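## Task

Bring the charger to the power strip's second socket, counting from the end the cord leaves the strip, and push it in fully and without tilt. The strip must end up flat on the table, the result must hold with no help from the robot, and both grippers must release it and pull away at the end.

## Robot and tools

Robot: two arms, left_arm and right_arm, each with six revolute joints and a parallel gripper. Parts you hold may occasionally be tugged, and loose objects may get nudged. Nothing may leave the table, the arms must not strike or squeeze each other hard, and drops, slips, slams and forceful pushing count against the work.

Frame: a single world frame shared by both arms. Origin sits on the tabletop midway between the arms; +z is up, +x reaches out across the table, and left_arm is on the +y side. The arm names do not correspond to image sides. Reported hand positions are in metres and can be off, more so when the arm is stretched far.

Tool execute_actions, argument actions: a list holding zero or one item, plus optional pictures (boolean, images come by default).
- Empty list: no command, just returns the state.
- Action item {"rows": [...], "steps": n}: n is 1 to 15 control steps of 1/30 s (15 if omitted). Up to 15 rows; row k is used on step k and the final row repeats for any remaining steps.
- Wait item {"steps": n} with no rows: n up to 300; returns once n steps have elapsed since the previous result, and the time you spend composing counts toward them.
A refused call sends nothing to the robot.

Each row is one flat list of 14 numbers covering both arms, always all 14 even if only one arm moves: left_arm waist, shoulder, elbow, forearm roll, wrist pitch, wrist roll, gripper opening, then the same seven for right_arm. Joint values are absolute target angles in radians (same convention as the Joint positions line), not offsets. Stated ranges: waist -2.618 to 2.618, shoulder 0.000 to 3.140, elbow -2.967 to 0.000, forearm roll -1.745 to 1.745, wrist pitch -1.220 to 1.220, wrist roll -2.094 to 2.094. True limits may differ by up to 0.013 rad either way. A target more than 0.013 rad beyond a stated limit, and farther out than the current angle, gets the call refused; a target past the true limit is clipped there and may produce a "joint sent to its limit" line (possibly about an earlier, still-running action). Absence of that line does not prove more travel exists.

Gripper opening is an absolute value from -1 (closed) to +1 (fully open, 0.070 m between pads). Closing fully takes at least about 1 s. grip_measured reports the fingers on the same scale; away from the ends, the fingers are driven to where grip_measured equals your command. To hold something, command about 0.04 below grip_measured for a firm grip, less for a lighter one. Pads push up to roughly 20 N; a fast close can squeeze harder and even spring open. Each gripper's reading may be off by about 1 mm of opening, constant within a scene.

Motion limits: joint targets move at most 3 rad/s, reaching that speed after 0.6 s, with all joints of an arm timed to arrive together. Each step, a target is held within 0.867 rad of the measured angle, and if an arm's targets would put the gripper over 70 mm from where it is, they are pulled back toward the current angles. So large moves need several calls. The simulation runs on while you think; arms keep pursuing the last row sent until they settle or a step is HELD, after which only a new action moves them further.

Result lines: a state line per arm (left_arm: … | right_arm: …) with end_effector_position (m) and end_effector_quat_wxyz in the world frame; the position is the point between the pads, about 5 mm short of the fingertips. The gripper's fingers point along its +z and close along its y. Joint positions lists each arm's six angles (rad) and pad gap (m). "joint command not followed" means a clearance check altered or blocked some joint targets; the rest of the row ran. HELD marks steps where your row was partly or wholly not sent. TORQUE FAULT: a joint hitting its load limit (waist, shoulder, elbow 21.6 N m; the three wrist joints 7.52 N m) halts that arm for 10 s and drops the rest of the call. The wrist motors really manage only about 4 N m, including held weight, before yielding. MOTOR HOT appears from 65 °C; at 80 °C an OVER-TEMPERATURE FAULT makes that arm and its gripper go limp and fall until cooled. Holding loads heats motors, even while idle; some heat carries into the next scene.

Cameras: cam_high (896x504, fixed, pinhole with radial distortion), cam_left_wrist and cam_right_wrist (616x616 fisheye on each hand). Calibration gives K, distortion and T_world_to_cam; results list any camera whose numbers changed. Expect small errors in calibration.

Tool zoom_image: camera (one of the three names) and region [x0, y0, x1, y1] in pixels of that camera's latest full image, origin top-left, at most 504 by 504. Returns an enlarged view.

Tool finished_scene: scene (integer, the current scene's number). Call it only after the charger is seated, the strip is flat and the grippers have opened and moved away. Replying without any tool call ends everything.

Each tool is called after ">>>" as name(argument=value, ...), one argument or row to a line, values as JSON.

## Session

>>> execute_actions(
  actions=[],
)

Scene clock: 0.00 s of 5400.00 s.
left_arm: end_effector_position=(+0.3465, +0.6497, +0.2244) grip_measured=+1.00 end_effector_quat_wxyz=(+0.246, -0.658, +0.700, +0.133) | right_arm: end_effector_position=(+0.2144, -0.6237, +0.1506) grip_measured=+1.00 end_effector_quat_wxyz=(+0.344, +0.878, -0.026, +0.332)
Joint positions: left_arm=[ 0.547  1.838 -1.769  0.349  1.135 -0.949  0.07 ] | right_arm=[-1.297  1.676 -0.965  1.582  0.361  0.538  0.07 ]

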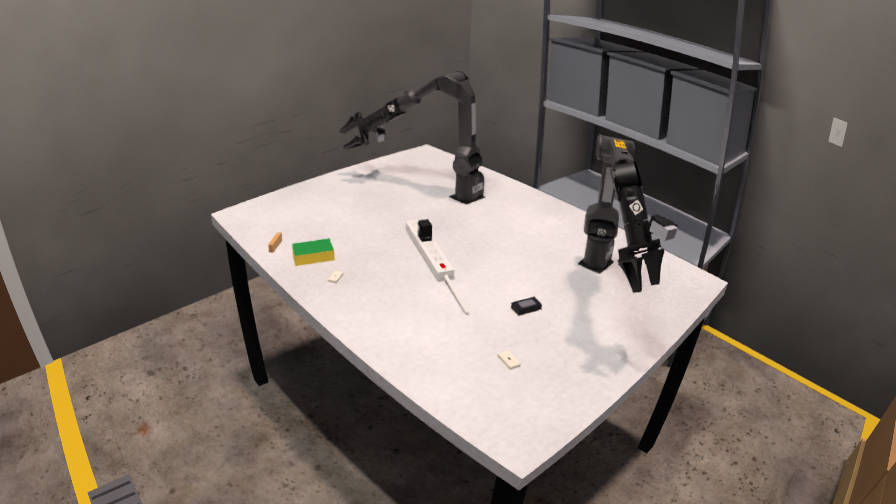

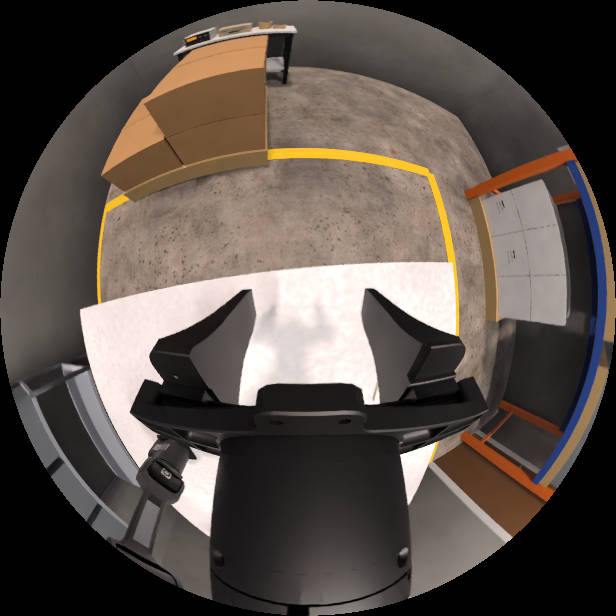

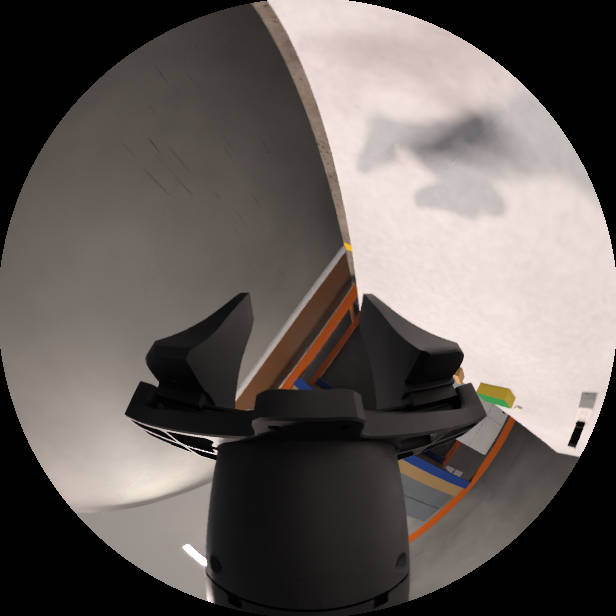

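>>> zoom_image(
  camera="cam_high",
  region=[380, 200, 500, 320],
)

Region (380, 200, 500, 320) of cam_high's 896x504 image, scaled by 4.200, with more detail than that image has.

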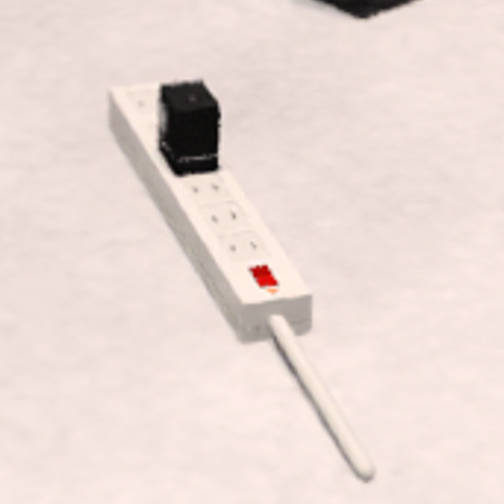

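>>> execute_actions(
  actions=[
    {"rows":[[-0.55,1.996,-1.657,0,1.2,-1.83,1,0.318,1.663,-1.209,0.392,0.932,-1.005,1]],"steps":15},
  ],
  pictures=false,
)

>>> execute_actions(
  actions=[
    {"steps":45},
  ],
)

Scene clock: 52.37 s of 5400.00 s.
left_arm: end_effector_position=(+0.4402, +0.4869, +0.1768) grip_measured=+1.00 end_effector_quat_wxyz=(+0.198, -0.661, +0.723, +0.016) | right_arm: end_effector_position=(+0.3587, -0.4897, +0.1608) grip_measured=+1.00 end_effector_quat_wxyz=(+0.326, +0.755, +0.472, +0.316)
Joint positions: left_arm=[ 0.185  1.894 -1.729  0.224  1.157 -1.264  0.07 ] | right_arm=[-0.94   1.672 -1.05   1.224  0.562  0.18   0.07 ]
Steps of this call (steps 1 to 90: nothing new was sent; then 48.87 s passed at rest; steps 91 to 105: all 15 steps of this action). Readings (joint positions):
91: left_arm=[0.547 1.838 -1.769 0.349 1.135 -0.949] | right_arm=[-1.297 1.676 -0.965 1.582 0.361 0.538]
92: left_arm=[0.544 1.838 -1.769 0.348 1.135 -0.952] | right_arm=[-1.294 1.676 -0.965 1.579 0.363 0.535]
94: left_arm=[0.519 1.841 -1.766 0.339 1.136 -0.978] | right_arm=[-1.269 1.676 -0.972 1.552 0.380 0.508]
98: left_arm=[0.405 1.861 -1.752 0.294 1.144 -1.088] | right_arm=[-1.158 1.675 -1.002 1.441 0.451 0.397]
105: the state above

Scene clock: 53.87 s of 5400.00 s.
left_arm: end_effector_position=(+0.3990, +0.1321, +0.1026) grip_measured=+1.00 end_effector_quat_wxyz=(+0.024, -0.631, +0.774, -0.054) | right_arm: end_effector_position=(+0.3294, -0.0243, +0.1302) grip_measured=+1.00 end_effector_quat_wxyz=(+0.181, -0.535, +0.817, +0.119)
Joint positions: left_arm=[-0.55   1.996 -1.657 -0.     1.2   -1.83   0.07 ] | right_arm=[ 0.318  1.663 -1.209  0.392  0.932 -1.005  0.07 ]
Steps of this call (steps 1 to 45: the robot went on to your last target). Readings (joint positions):
1: left_arm=[0.153 1.898 -1.726 0.214 1.159 -1.288] | right_arm=[-0.908 1.672 -1.056 1.192 0.576 0.148]
2: left_arm=[0.122 1.902 -1.723 0.204 1.161 -1.312] | right_arm=[-0.875 1.671 -1.062 1.161 0.590 0.115]
4: left_arm=[0.058 1.911 -1.717 0.185 1.165 -1.361] | right_arm=[-0.809 1.671 -1.073 1.101 0.617 0.049]
8: left_arm=[-0.068 1.929 -1.704 0.147 1.172 -1.459] | right_arm=[-0.672 1.670 -1.094 0.993 0.665 -0.087]
45: the state above
camera_calibration (this result's frames):
cam_left_wrist: T_world_to_cam=[[0.974504, -0.20185, 0.0979706, -0.371907], [-0.220013, -0.774044, 0.593675, 0.12293], [-0.044, -0.600094, -0.798719, 0.30089], [0, 0, 0, 1]] pos_world=[0.40271, 0.200645, 0.203782]
cam_right_wrist: T_world_to_cam=[[0.921233, -0.388996, 0.0034721, -0.312911], [-0.382797, -0.904891, 0.186112, 0.0756967], [-0.0692551, -0.172782, -0.982522, 0.26929], [0, 0, 0, 1]] pos_world=[0.33589, -0.00669547, 0.251582]

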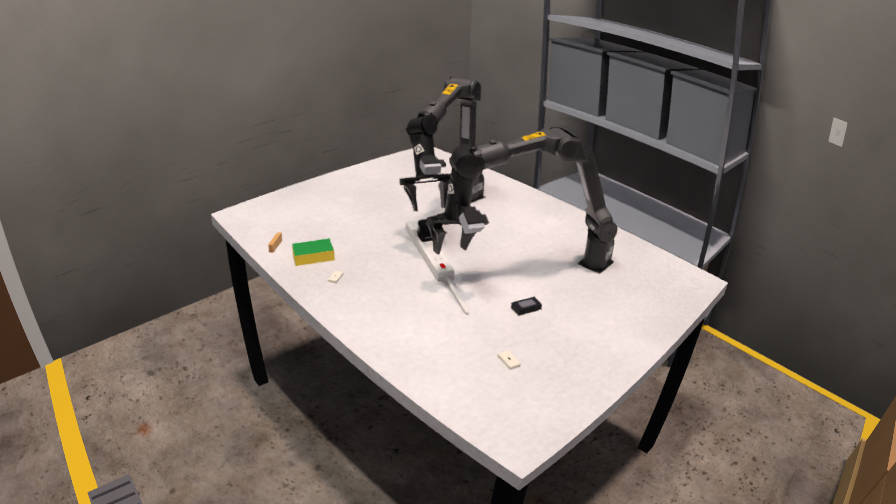

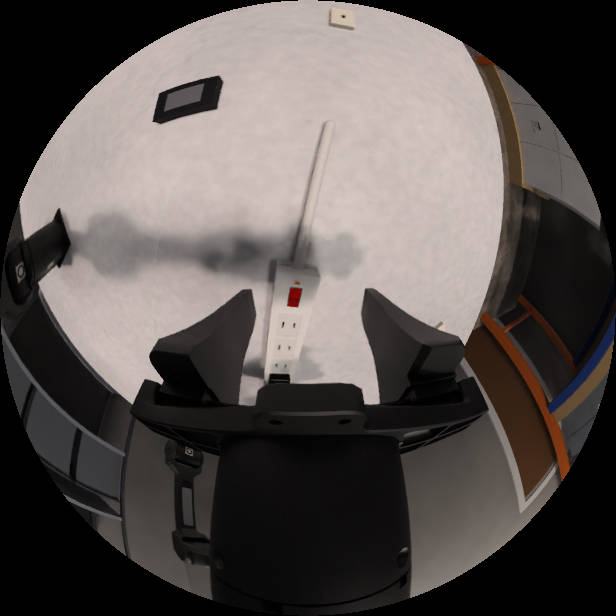

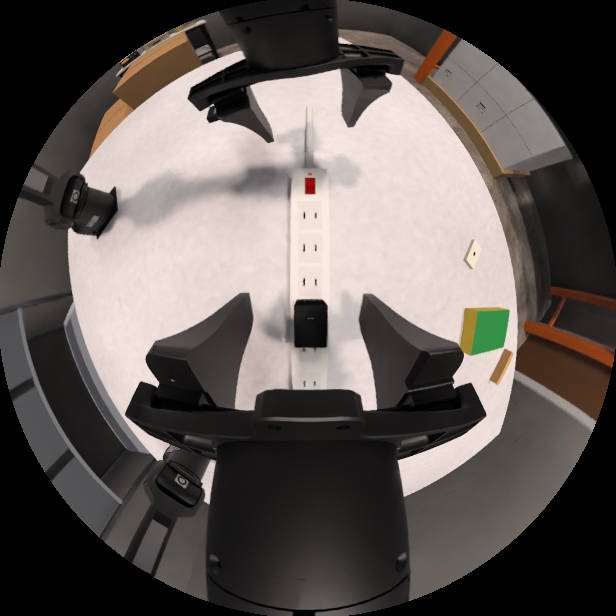

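>>> zoom_image(
  camera="cam_right_wrist",
  region=[226, 160, 394, 400],
)

>>> zoom_image(
  camera="cam_left_wrist",
  region=[230, 240, 380, 390],
)

Region (226, 160, 394, 400) of cam_right_wrist's 616x616 image, scaled by 2.100, with more detail than that image has; it fills the left 353 columns of this view, and the rest is white.

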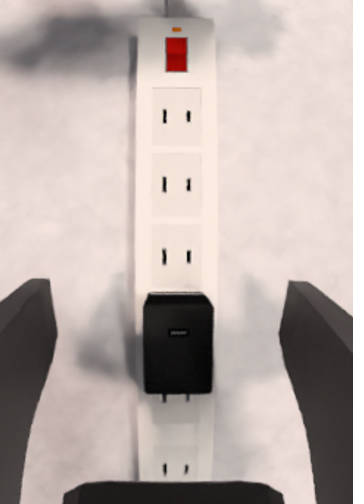

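Region (230, 240, 380, 390) of cam_left_wrist's 616x616 image, scaled by 3.360, with more detail than that image has.

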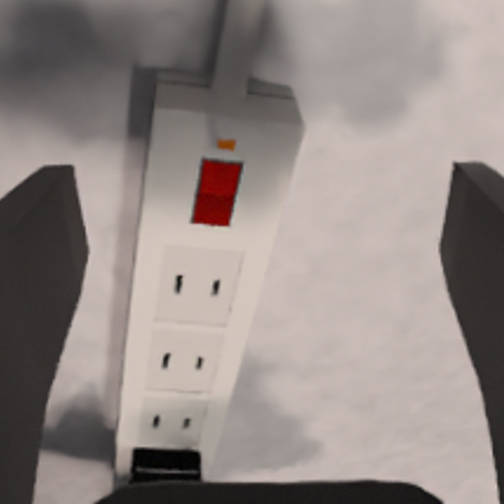

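>>> execute_actions(
  actions=[
    {"rows":[[-0.76,2.128,-1.755,0,1.2,-1.86,1,0.262,1.677,-1.056,0.466,0.801,-1.156,1]],"steps":15},
  ],
  pictures=false,
)

>>> execute_actions(
  actions=[
    {"steps":10},
  ],
)

Scene clock: 74.17 s of 5400.00 s.
left_arm: end_effector_position=(+0.3677, +0.0430, +0.0707) grip_measured=+1.00 end_effector_quat_wxyz=(+0.012, -0.559, +0.828, -0.040) | right_arm: end_effector_position=(+0.3241, -0.0439, +0.0895) grip_measured=+1.00 end_effector_quat_wxyz=(+0.180, -0.535, +0.817, +0.119)
Joint positions: left_arm=[-0.761  2.13  -1.755 -0.     1.199 -1.86   0.07 ] | right_arm=[ 0.261  1.678 -1.055  0.466  0.801 -1.156  0.07 ]
Steps of this call (steps 1 to 15: the robot went on to your last target; steps 16 to 90: nothing new was sent; then 16.80 s passed at rest; steps 91 to 105: all 15 steps of this action). Readings (joint positions):
91: left_arm=[-0.550 1.996 -1.657 0.000 1.200 -1.830] | right_arm=[0.318 1.663 -1.209 0.392 0.932 -1.005]
92: left_arm=[-0.553 1.997 -1.659 0.001 1.200 -1.830] | right_arm=[0.317 1.663 -1.207 0.394 0.929 -1.009]
94: left_arm=[-0.579 2.011 -1.672 0.001 1.200 -1.832] | right_arm=[0.309 1.665 -1.182 0.407 0.905 -1.035]
98: left_arm=[-0.695 2.084 -1.725 0.001 1.200 -1.850] | right_arm=[0.272 1.676 -1.079 0.454 0.821 -1.133]
105: the state above

Scene clock: 74.50 s of 5400.00 s.
left_arm: end_effector_position=(+0.3682, +0.0436, +0.0715) grip_measured=+1.00 end_effector_quat_wxyz=(+0.013, -0.560, +0.828, -0.040) | right_arm: end_effector_position=(+0.3243, -0.0438, +0.0900) grip_measured=+1.00 end_effector_quat_wxyz=(+0.181, -0.535, +0.817, +0.119)
Joint positions: left_arm=[-0.759  2.128 -1.755 -0.     1.2   -1.86   0.07 ] | right_arm=[ 0.261  1.677 -1.056  0.466  0.801 -1.156  0.07 ]
Steps of this call (steps 1 to 10: the robot went on to your last target). Readings (joint positions):
1: left_arm=[-0.759 2.130 -1.755 -0.000 1.199 -1.860] | right_arm=[0.261 1.678 -1.055 0.466 0.801 -1.156]
2: left_arm=[-0.759 2.130 -1.755 -0.000 1.199 -1.860] | right_arm=[0.261 1.678 -1.055 0.466 0.801 -1.156]
4: left_arm=[-0.759 2.129 -1.755 -0.000 1.200 -1.860] | right_arm=[0.261 1.677 -1.056 0.466 0.801 -1.156]
8: left_arm=[-0.759 2.129 -1.755 -0.000 1.200 -1.860] | right_arm=[0.261 1.677 -1.056 0.466 0.801 -1.156]
10: the state above
camera_calibration (this result's frames):
cam_left_wrist: T_world_to_cam=[[0.925112, -0.374006, 0.0654845, -0.328671], [-0.338057, -0.732794, 0.590534, 0.107936], [-0.172877, -0.568447, -0.804351, 0.268058], [0, 0, 0, 1]] pos_world=[0.386887, 0.108546, 0.173396]
cam_right_wrist: T_world_to_cam=[[0.92088, -0.389836, 0.0027527, -0.315471], [-0.383524, -0.90466, 0.185739, 0.0639152], [-0.0699175, -0.172099, -0.982595, 0.226298], [0, 0, 0, 1]] pos_world=[0.330847, -0.0262146, 0.211357]

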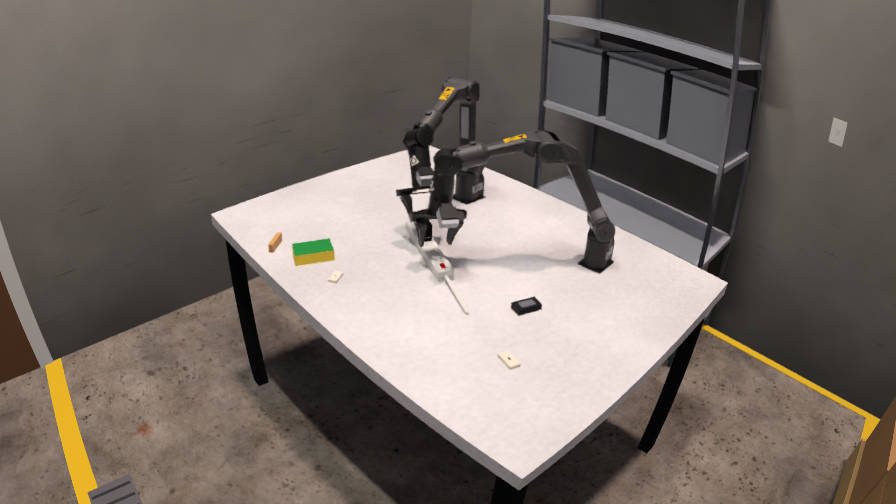

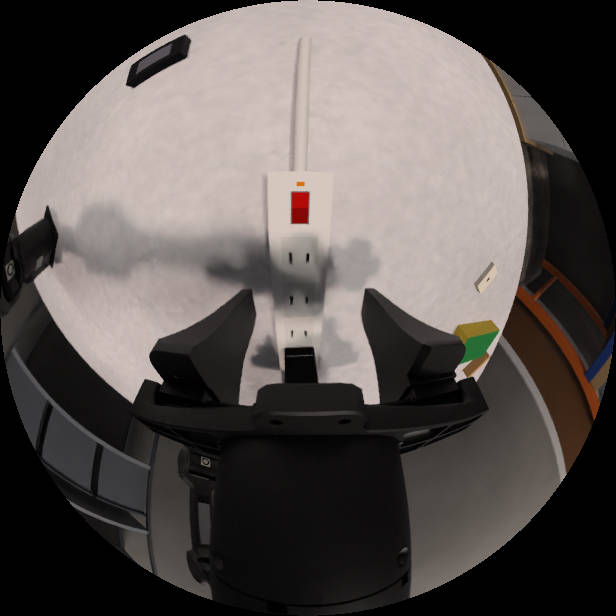

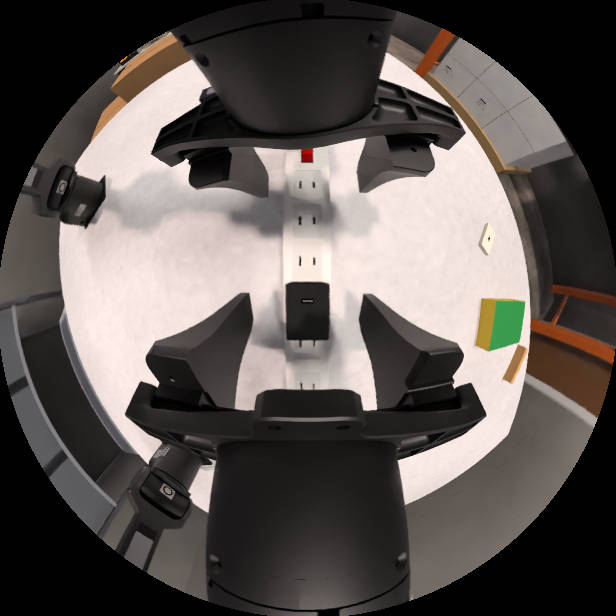

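>>> execute_actions(
  actions=[
    {"rows":[[-0.802,2.257,-1.78,0,1.181,-1.875,1,0.236,1.724,-0.959,0.548,0.686,-1.287,1]],"steps":15},
  ],
)

Scene clock: 83.90 s of 5400.00 s.
left_arm: end_effector_position=(+0.3569, +0.0278, +0.0199) grip_measured=+1.00 end_effector_quat_wxyz=(+0.000, -0.548, +0.836, +0.000) | right_arm: end_effector_position=(+0.3210, -0.0523, +0.0546) grip_measured=+1.00 end_effector_quat_wxyz=(+0.180, -0.535, +0.817, +0.119)
Joint positions: left_arm=[-0.802  2.258 -1.78   0.     1.181 -1.875  0.07 ] | right_arm=[ 0.236  1.724 -0.958  0.549  0.686 -1.287  0.07 ]
Steps of this call (steps 1 to 15: the robot went on to your last target; steps 16 to 90: nothing new was sent; then 5.90 s passed at rest; steps 91 to 105: all 15 steps of this action). Readings (joint positions):
91: left_arm=[-0.760 2.128 -1.755 0.000 1.200 -1.860] | right_arm=[0.262 1.677 -1.056 0.466 0.801 -1.156]
92: left_arm=[-0.761 2.130 -1.755 0.000 1.200 -1.860] | right_arm=[0.262 1.678 -1.055 0.467 0.798 -1.159]
94: left_arm=[-0.769 2.153 -1.760 0.000 1.197 -1.864] | right_arm=[0.258 1.686 -1.037 0.484 0.775 -1.185]
98: left_arm=[-0.799 2.246 -1.775 0.000 1.183 -1.874] | right_arm=[0.240 1.720 -0.967 0.540 0.697 -1.275]
105: the state above
camera_calibration (this result's frames):
cam_left_wrist: T_world_to_cam=[[0.915782, -0.401346, -0.0163057, -0.315014], [-0.32079, -0.755196, 0.57164, 0.117933], [-0.241739, -0.518267, -0.820342, 0.239103], [0, 0, 0, 1]] pos_world=[0.384117, 0.0865526, 0.123595]
cam_right_wrist: T_world_to_cam=[[0.921199, -0.38909, 0.0011301, -0.315632], [-0.38246, -0.90496, 0.186475, 0.0611308], [-0.0715329, -0.172213, -0.982459, 0.190376], [0, 0, 0, 1]] pos_world=[0.327758, -0.0347031, 0.175994]

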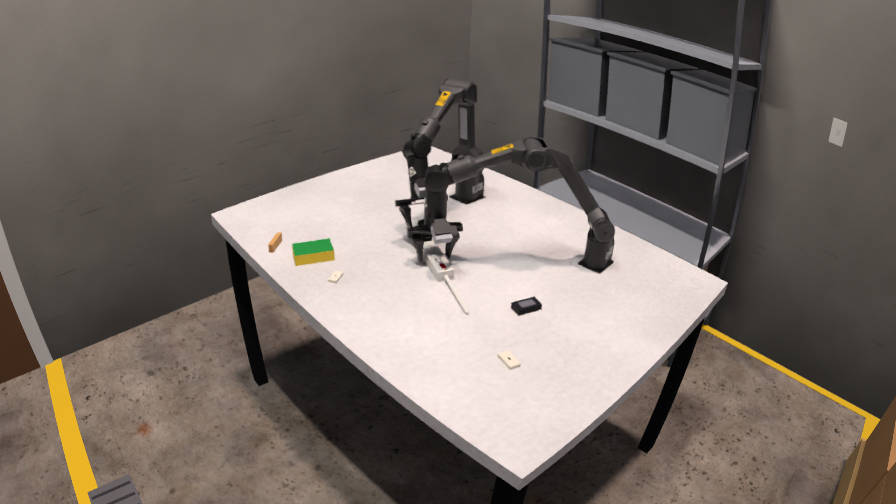

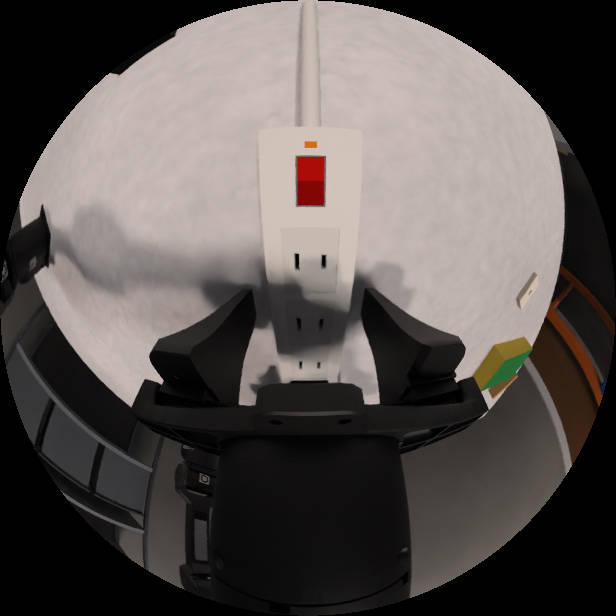

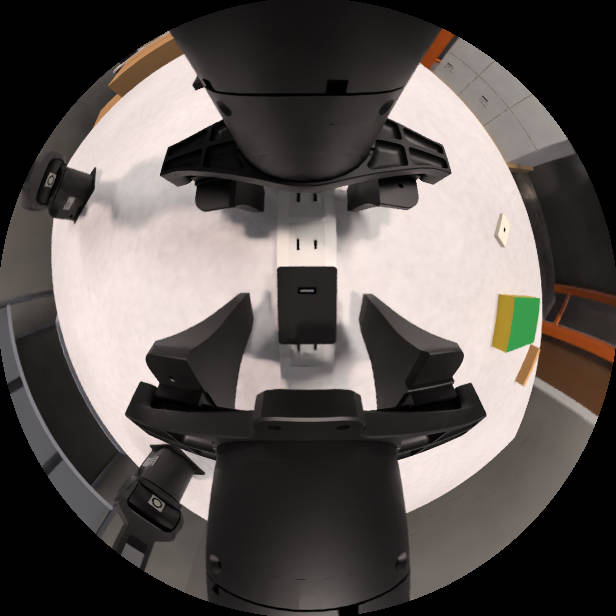

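>>> execute_actions(
  actions=[
    {"rows":[[-0.802,2.268,-1.78,0,1.17,-1.875,0.4,0.236,1.724,-0.959,0.548,0.686,-1.287,0.0]],"steps":15},
  ],
  pictures=false,
)

>>> execute_actions(
  actions=[
    {"rows":[[-0.802,2.268,-1.78,0,1.17,-1.875,0.36,0.236,1.724,-0.959,0.548,0.686,-1.287,-0.04],[-0.802,2.268,-1.78,0,1.17,-1.875,0.33,0.236,1.724,-0.959,0.548,0.686,-1.287,-0.07],[-0.802,2.268,-1.78,0,1.17,-1.875,0.3,0.236,1.724,-0.959,0.548,0.686,-1.287,-0.1],[-0.802,2.268,-1.78,0,1.17,-1.875,0.28,0.236,1.724,-0.959,0.548,0.686,-1.287,-0.13],[-0.802,2.268,-1.78,0,1.17,-1.875,0.26,0.236,1.724,-0.959,0.548,0.686,-1.287,-0.16],[-0.802,2.268,-1.78,0,1.17,-1.875,0.24,0.236,1.724,-0.959,0.548,0.686,-1.287,-0.18],[-0.802,2.268,-1.78,0,1.17,-1.875,0.22,0.236,1.724,-0.959,0.548,0.686,-1.287,-0.2],[-0.802,2.268,-1.78,0,1.17,-1.875,0.2,0.236,1.724,-0.959,0.548,0.686,-1.287,-0.22]],"steps":15},
  ],
)

Scene clock: 92.00 s of 5400.00 s.
left_arm: end_effector_position=(+0.3578, +0.0271, +0.0156) grip_measured=+0.40 end_effector_quat_wxyz=(+0.000, -0.548, +0.836, -0.000) | right_arm: end_effector_position=(+0.3213, -0.0523, +0.0550) grip_measured=+0.06 end_effector_quat_wxyz=(+0.181, -0.535, +0.817, +0.119)
Joint positions: left_arm=[-0.802  2.267 -1.779 -0.     1.17  -1.875  0.049] | right_arm=[ 0.236  1.724 -0.959  0.548  0.686 -1.287  0.037]
Steps of this call (steps 1 to 15: the robot went on to your last target; steps 16 to 90: nothing new was sent; then 4.60 s passed at rest; steps 91 to 105: all 15 steps of this action). Readings (joint positions):
91: left_arm=[-0.802 2.257 -1.780 -0.000 1.181 -1.875] | right_arm=[0.236 1.724 -0.959 0.548 0.686 -1.287]
92: left_arm=[-0.802 2.259 -1.780 -0.000 1.178 -1.875] | right_arm=[0.236 1.724 -0.959 0.548 0.686 -1.287]
94: left_arm=[-0.802 2.267 -1.779 -0.000 1.170 -1.875] | right_arm=[0.236 1.724 -0.959 0.548 0.686 -1.287]
98: left_arm=[-0.802 2.267 -1.779 -0.000 1.170 -1.875] | right_arm=[0.236 1.724 -0.959 0.548 0.686 -1.287]
105: the state above

Scene clock: 92.50 s of 5400.00 s.
left_arm: end_effector_position=(+0.3578, +0.0272, +0.0154) grip_measured=+0.24 end_effector_quat_wxyz=(-0.000, -0.548, +0.836, +0.000) | right_arm: end_effector_position=(+0.3214, -0.0523, +0.0551) grip_measured=-0.12 end_effector_quat_wxyz=(+0.181, -0.535, +0.817, +0.119)
Joint positions: left_arm=[-0.802  2.268 -1.78  -0.     1.171 -1.874  0.043] | right_arm=[ 0.236  1.724 -0.959  0.548  0.686 -1.287  0.031]
Steps of this call (steps 1 to 15: all 15 steps of this action). Readings (joint positions):
1: left_arm=[-0.802 2.267 -1.779 -0.000 1.170 -1.875] | right_arm=[0.236 1.724 -0.959 0.548 0.686 -1.287]
2: left_arm=[-0.802 2.267 -1.779 -0.000 1.170 -1.875] | right_arm=[0.236 1.724 -0.959 0.548 0.686 -1.287]
4: left_arm=[-0.802 2.267 -1.780 -0.000 1.170 -1.875] | right_arm=[0.236 1.724 -0.959 0.548 0.686 -1.287]
8: left_arm=[-0.802 2.268 -1.780 -0.000 1.170 -1.874] | right_arm=[0.236 1.724 -0.959 0.548 0.686 -1.287]
15: the state above
camera_calibration (this result's frames):
cam_left_wrist: T_world_to_cam=[[0.915715, -0.401503, -0.016187, -0.316165], [-0.320841, -0.754811, 0.57212, 0.120244], [-0.241926, -0.518705, -0.82001, 0.235403], [0, 0, 0, 1]] pos_world=[0.385046, 0.0859247, 0.119121]
cam_right_wrist: T_world_to_cam=[[0.92127, -0.388916, 0.00251161, -0.316107], [-0.382558, -0.905007, 0.186042, 0.061188], [-0.0700816, -0.172355, -0.982539, 0.190336], [0, 0, 0, 1]] pos_world=[0.327967, -0.0347581, 0.176423]

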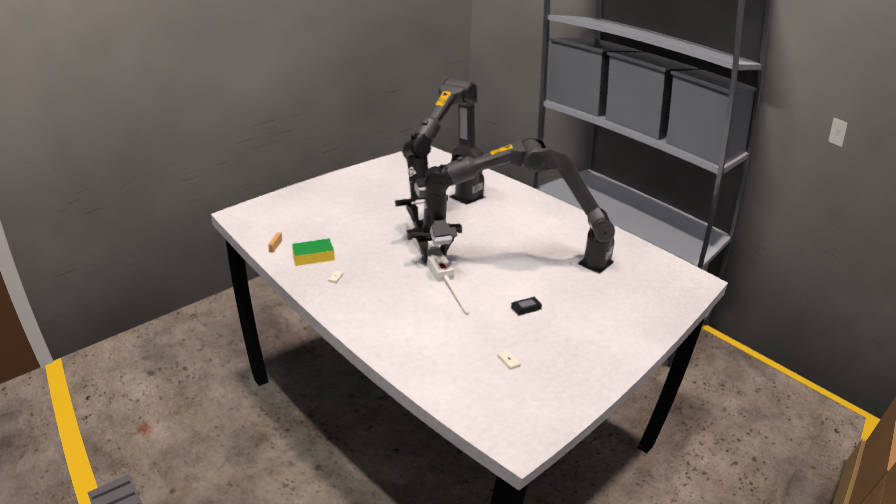

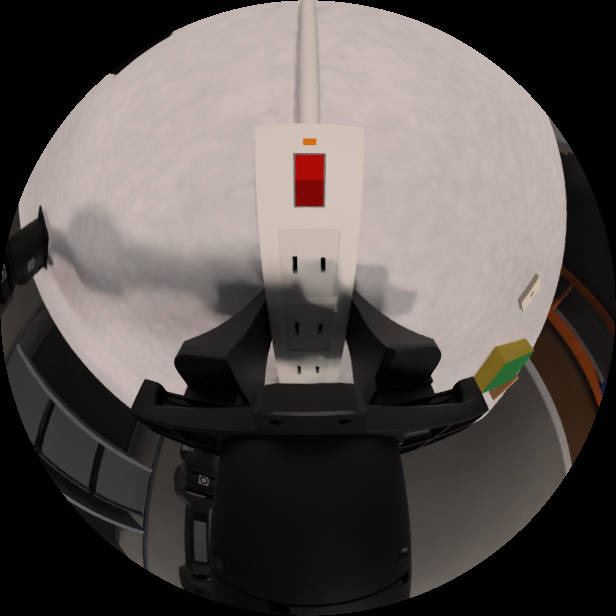

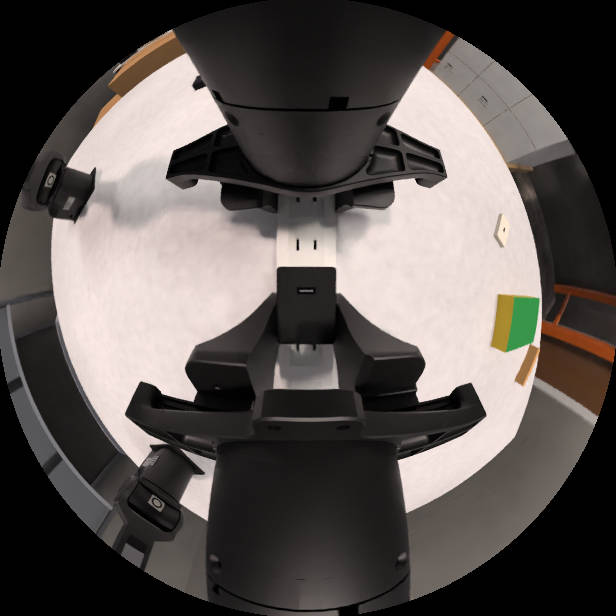

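>>> zoom_image(
  camera="cam_right_wrist",
  region=[246, 180, 366, 380],
)

Region (246, 180, 366, 380) of cam_right_wrist's 616x616 image, scaled by 2.520, with more detail than that image has; it fills the left 302 columns of this view, and the rest is white.

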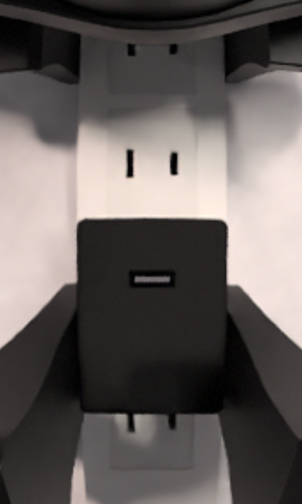

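>>> execute_actions(
  actions=[
    {"rows":[[-0.802,2.268,-1.78,0,1.17,-1.875,0.17,0.236,1.7217,-0.9617,0.5452,0.6903,-1.2833,-0.2],[-0.802,2.268,-1.78,0,1.17,-1.875,0.17,0.236,1.7217,-0.9617,0.5452,0.6903,-1.2833,-0.2],[-0.802,2.268,-1.78,0,1.17,-1.875,0.17,0.236,1.7193,-0.9643,0.5424,0.6946,-1.2796,-0.2],[-0.802,2.268,-1.78,0,1.17,-1.875,0.17,0.236,1.7193,-0.9643,0.5424,0.6946,-1.2796,-0.2],[-0.802,2.268,-1.78,0,1.17,-1.875,0.17,0.236,1.717,-0.967,0.5396,0.6989,-1.2759,-0.2],[-0.802,2.268,-1.78,0,1.17,-1.875,0.17,0.236,1.7146,-0.9696,0.5368,0.7032,-1.2722,-0.2],[-0.802,2.268,-1.78,0,1.17,-1.875,0.17,0.236,1.7123,-0.9723,0.534,0.7075,-1.2685,-0.2],[-0.802,2.268,-1.78,0,1.17,-1.875,0.17,0.236,1.7099,-0.9749,0.5312,0.7118,-1.2648,-0.2],[-0.802,2.268,-1.78,0,1.17,-1.875,0.17,0.236,1.7076,-0.9776,0.5284,0.7161,-1.2611,-0.2],[-0.802,2.268,-1.78,0,1.17,-1.875,0.17,0.236,1.7052,-0.9802,0.5256,0.7204,-1.2574,-0.2]],"steps":15},
  ],
)

Scene clock: 102.20 s of 5400.00 s.
left_arm: end_effector_position=(+0.3580, +0.0265, +0.0180) grip_measured=+0.24 end_effector_quat_wxyz=(+0.000, -0.548, +0.836, -0.002) | right_arm: end_effector_position=(+0.3213, -0.0526, +0.0642) grip_measured=-0.12 end_effector_quat_wxyz=(+0.180, -0.535, +0.817, +0.119)
Joint positions: left_arm=[-0.803  2.263 -1.782 -0.001  1.173 -1.875  0.043] | right_arm=[ 0.236  1.706 -0.979  0.523  0.72  -1.256  0.031]
Steps of this call (steps 1 to 15: the robot went on to your last target; steps 16 to 90: nothing new was sent; then 6.20 s passed at rest; steps 91 to 105: all 15 steps of this action). Readings (joint positions):
91: left_arm=[-0.802 2.268 -1.780 -0.000 1.170 -1.875] | right_arm=[0.236 1.724 -0.959 0.548 0.686 -1.287]
92: left_arm=[-0.802 2.268 -1.780 -0.000 1.170 -1.875] | right_arm=[0.236 1.723 -0.960 0.547 0.688 -1.284]
94: left_arm=[-0.802 2.268 -1.780 -0.000 1.170 -1.875] | right_arm=[0.236 1.722 -0.961 0.543 0.691 -1.280]
98: left_arm=[-0.803 2.265 -1.781 -0.001 1.172 -1.875] | right_arm=[0.236 1.715 -0.971 0.532 0.706 -1.268]
105: the state above
camera_calibration (this result's frames):
cam_left_wrist: T_world_to_cam=[[0.91589, -0.401242, -0.0122394, -0.316642], [-0.322194, -0.752954, 0.573804, 0.118704], [-0.23945, -0.521598, -0.818901, 0.236419], [0, 0, 0, 1]] pos_world=[0.384865, 0.0856442, 0.121616]
cam_right_wrist: T_world_to_cam=[[0.921603, -0.388132, 0.00139084, -0.316115], [-0.381462, -0.905092, 0.18787, 0.058755], [-0.0716595, -0.173672, -0.982193, 0.199696], [0, 0, 0, 1]] pos_world=[0.328056, -0.0348339, 0.185542]

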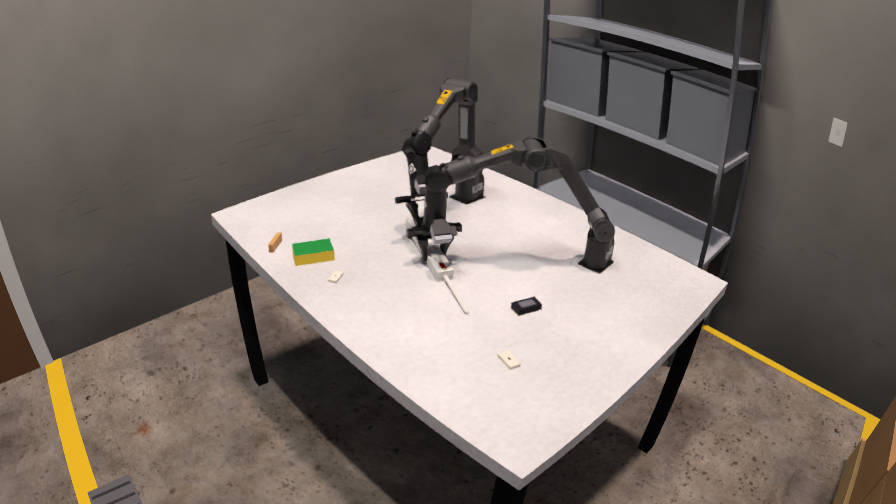

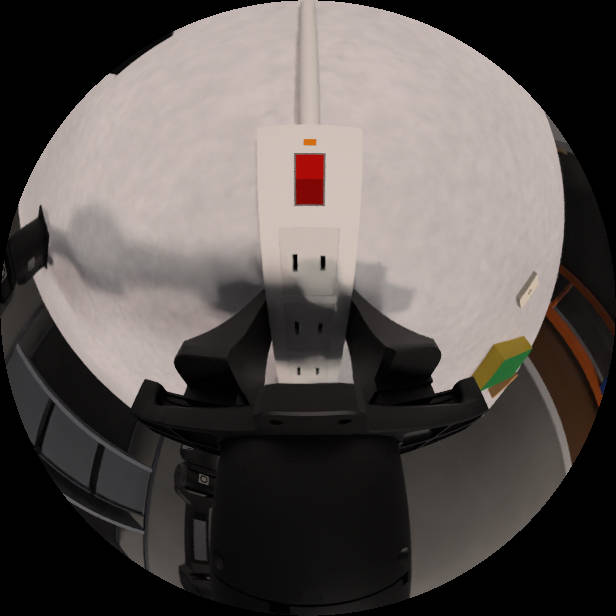

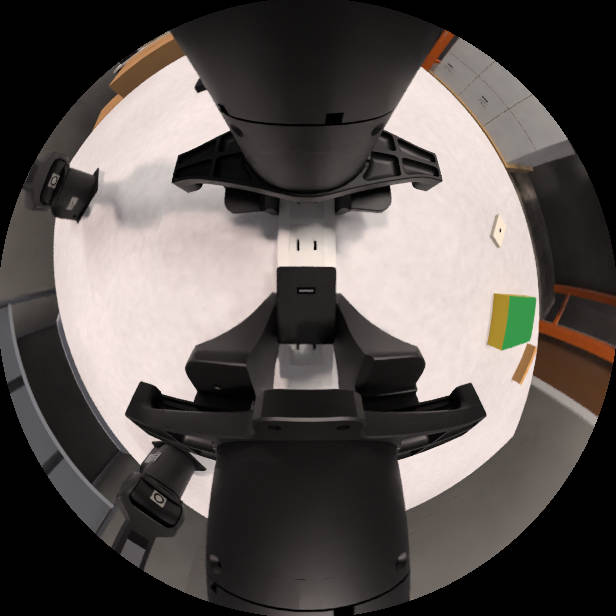

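>>> execute_actions(
  actions=[
    {"rows":[[-0.802,2.274,-1.78,0,1.164,-1.875,0.17,0.236,1.7052,-0.9802,0.5256,0.7204,-1.2574,-0.2]],"steps":15},
  ],
)

>>> zoom_image(
  camera="cam_high",
  region=[380, 180, 480, 290],
)

>>> zoom_image(
  camera="cam_right_wrist",
  region=[246, 180, 366, 380],
)

Scene clock: 105.63 s of 5400.00 s.
left_arm: end_effector_position=(+0.3579, +0.0271, +0.0146) grip_measured=+0.24 end_effector_quat_wxyz=(-0.000, -0.549, +0.836, +0.000) | right_arm: end_effector_position=(+0.3215, -0.0519, +0.0650) grip_measured=-0.12 end_effector_quat_wxyz=(+0.181, -0.535, +0.816, +0.120)
Joint positions: left_arm=[-0.802  2.269 -1.78  -0.     1.169 -1.875  0.043] | right_arm=[ 0.236  1.705 -0.98   0.526  0.721 -1.257  0.031]
Steps of this call (steps 1 to 15: the robot went on to your last target; steps 16 to 88: nothing new was sent; steps 89 to 103: all 15 steps of this action). Readings (joint positions):
89: left_arm=[-0.802 2.268 -1.780 -0.000 1.170 -1.875] | right_arm=[0.236 1.705 -0.980 0.526 0.721 -1.257]
90: left_arm=[-0.802 2.269 -1.780 -0.000 1.170 -1.875] | right_arm=[0.236 1.705 -0.980 0.526 0.721 -1.257]
92: left_arm=[-0.802 2.269 -1.780 -0.000 1.170 -1.875] | right_arm=[0.236 1.705 -0.980 0.526 0.721 -1.257]
96: left_arm=[-0.802 2.269 -1.780 -0.000 1.169 -1.875] | right_arm=[0.236 1.705 -0.980 0.526 0.721 -1.257]
103: the state above
camera_calibration (this result's frames):
cam_left_wrist: T_world_to_cam=[[0.916026, -0.400775, -0.0166324, -0.316392], [-0.320054, -0.755264, 0.571963, 0.120469], [-0.24179, -0.51861, -0.820111, 0.234687], [0, 0, 0, 1]] pos_world=[0.385125, 0.0858953, 0.118303]
cam_right_wrist: T_world_to_cam=[[0.92167, -0.38797, 0.00196004, -0.316133], [-0.3816, -0.905601, 0.185116, 0.0595007], [-0.0700444, -0.171364, -0.982715, 0.200229], [0, 0, 0, 1]] pos_world=[0.328101, -0.0344543, 0.186373]

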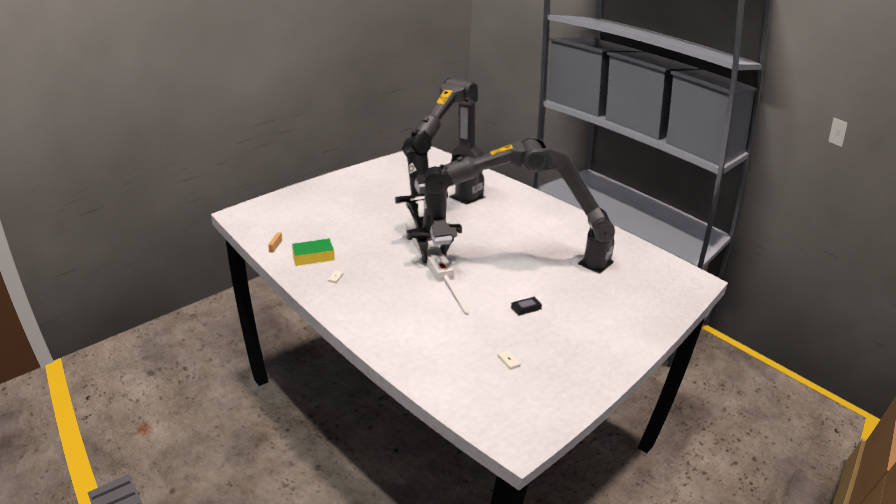

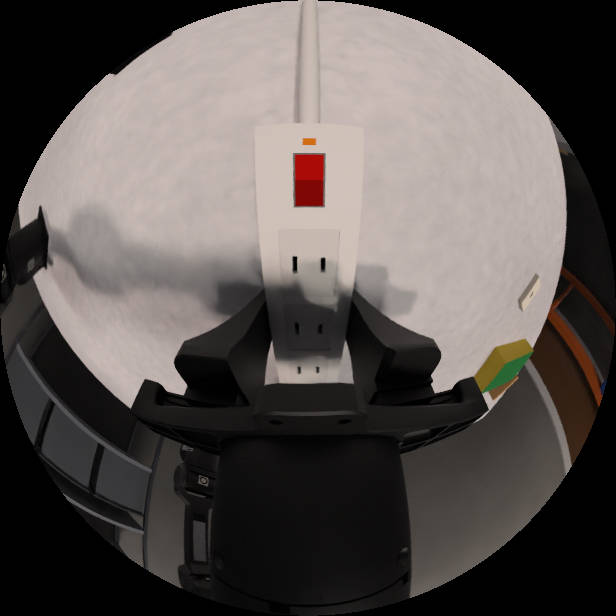

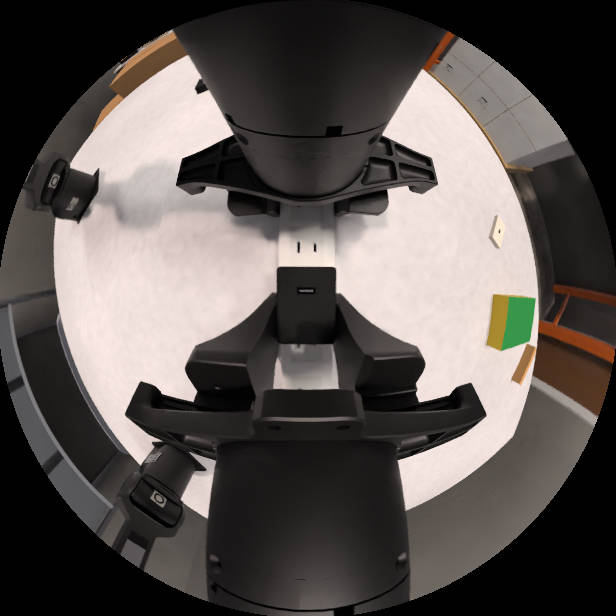

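Region (380, 180, 480, 290) of cam_high's 896x504 image, scaled by 4.582, with more detail than that image has; it fills the left 458 columns of this view, and the rest is white.

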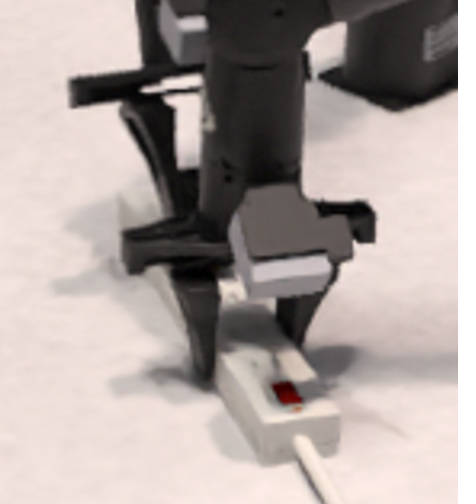

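Region (246, 180, 366, 380) of cam_right_wrist's 616x616 image, scaled by 2.520, with more detail than that image has; it fills the left 302 columns of this view, and the rest is white.

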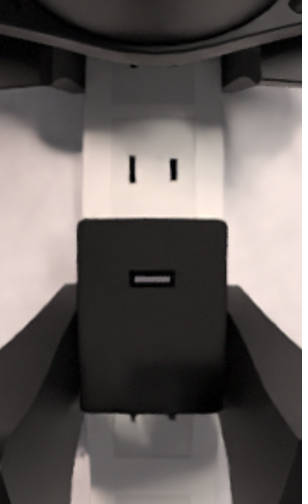

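Released. Finish lift.

>>> execute_actions(
  actions=[
    {"rows":[[-0.802,2.269,-1.78,0,1.169,-1.875,0.17,0.236,1.7005,-0.9855,0.52,0.729,-1.25,-0.2],[-0.802,2.269,-1.78,0,1.169,-1.875,0.17,0.236,1.7005,-0.9855,0.52,0.729,-1.25,-0.2],[-0.802,2.269,-1.78,0,1.169,-1.875,0.17,0.236,1.6958,-0.9908,0.514,0.7376,-1.2426,-0.2],[-0.802,2.269,-1.78,0,1.169,-1.875,0.17,0.236,1.6958,-0.9908,0.514,0.7376,-1.2426,-0.2],[-0.802,2.269,-1.78,0,1.169,-1.875,0.17,0.236,1.691,-0.996,0.5088,0.746,-1.235,-0.2],[-0.802,2.269,-1.78,0,1.169,-1.875,0.17,0.236,1.691,-0.996,0.5088,0.746,-1.235,-0.2],[-0.802,2.269,-1.78,0,1.169,-1.875,0.17,0.236,1.677,-1.012,0.492,0.772,-1.213,-0.2]],"steps":15},
  ],
)

>>> zoom_image(
  camera="cam_right_wrist",
  region=[266, 200, 346, 300],
)

Scene clock: 111.87 s of 5400.00 s.
left_arm: end_effector_position=(+0.3588, +0.0263, +0.0145) grip_measured=+0.24 end_effector_quat_wxyz=(+0.000, -0.548, +0.836, -0.002) | right_arm: end_effector_position=(+0.3211, -0.0511, +0.0809) grip_measured=-0.12 end_effector_quat_wxyz=(+0.181, -0.536, +0.816, +0.119)
Joint positions: left_arm=[-0.802  2.27  -1.78  -0.     1.164 -1.875  0.043] | right_arm=[ 0.239  1.676 -1.013  0.493  0.774 -1.212  0.031]
Steps of this call (steps 1 to 15: the robot went on to your last target; steps 16 to 90: nothing new was sent; then 2.73 s passed at rest; steps 91 to 105: all 15 steps of this action). Readings (joint positions):
91: left_arm=[-0.802 2.270 -1.780 0.000 1.164 -1.875] | right_arm=[0.236 1.705 -0.980 0.525 0.720 -1.257]
92: left_arm=[-0.802 2.270 -1.780 0.000 1.164 -1.875] | right_arm=[0.236 1.704 -0.982 0.523 0.723 -1.255]
94: left_arm=[-0.802 2.270 -1.780 0.000 1.164 -1.875] | right_arm=[0.236 1.698 -0.989 0.516 0.735 -1.245]
98: left_arm=[-0.802 2.270 -1.780 -0.000 1.163 -1.875] | right_arm=[0.239 1.687 -0.998 0.510 0.761 -1.229]
105: the state above
camera_calibration (this result's frames):
cam_left_wrist: T_world_to_cam=[[0.916034, -0.400924, -0.0119241, -0.317585], [-0.322244, -0.753314, 0.573303, 0.120853], [-0.238834, -0.521322, -0.819257, 0.233338], [0, 0, 0, 1]] pos_world=[0.385592, 0.0853568, 0.118091]
cam_right_wrist: T_world_to_cam=[[0.922347, -0.386349, 0.00331923, -0.315755], [-0.380291, -0.9063, 0.184388, 0.0567277], [-0.0682298, -0.171331, -0.982848, 0.215394], [0, 0, 0, 1]] pos_world=[0.327505, -0.0336757, 0.202288]

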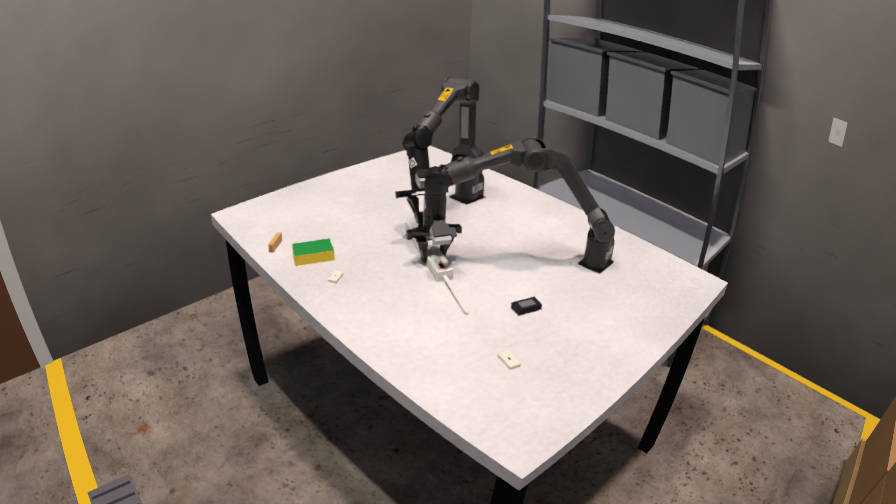

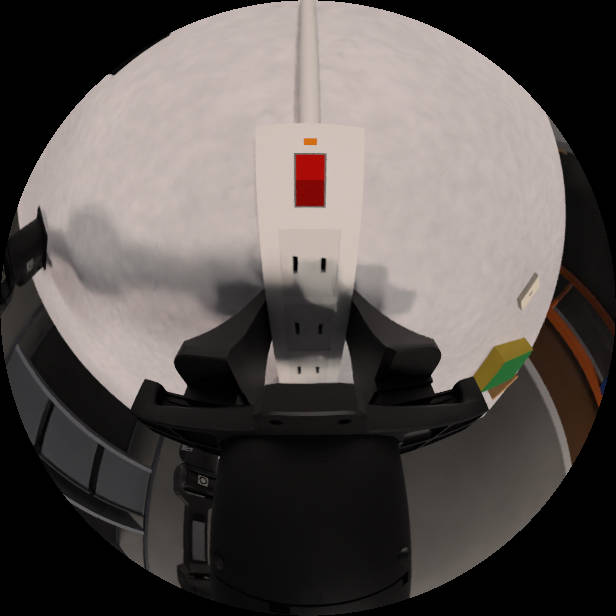

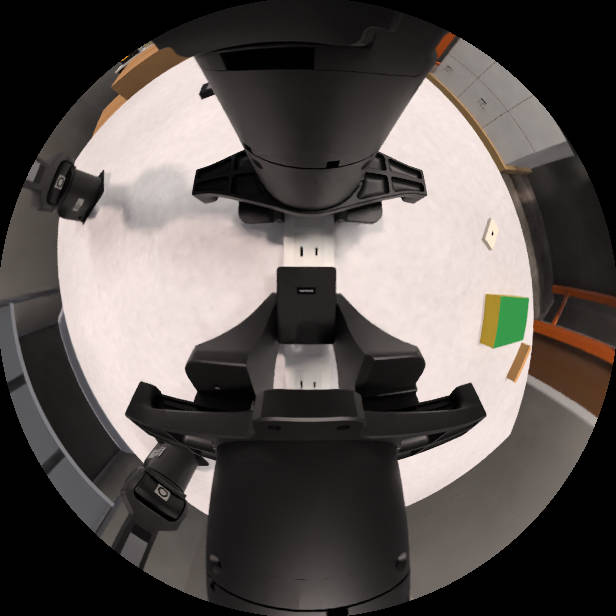

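Region (266, 200, 346, 300) of cam_right_wrist's 616x616 image, scaled by 5.040, with more detail than that image has; it fills the left 403 columns of this view, and the rest is white.

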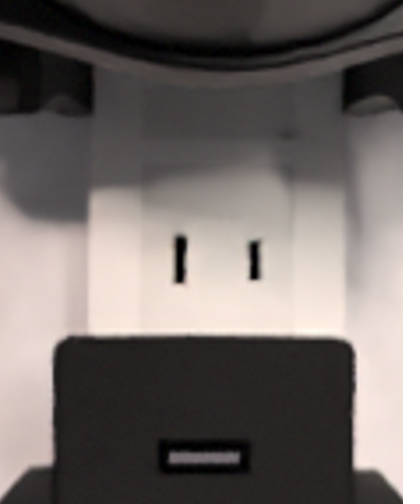

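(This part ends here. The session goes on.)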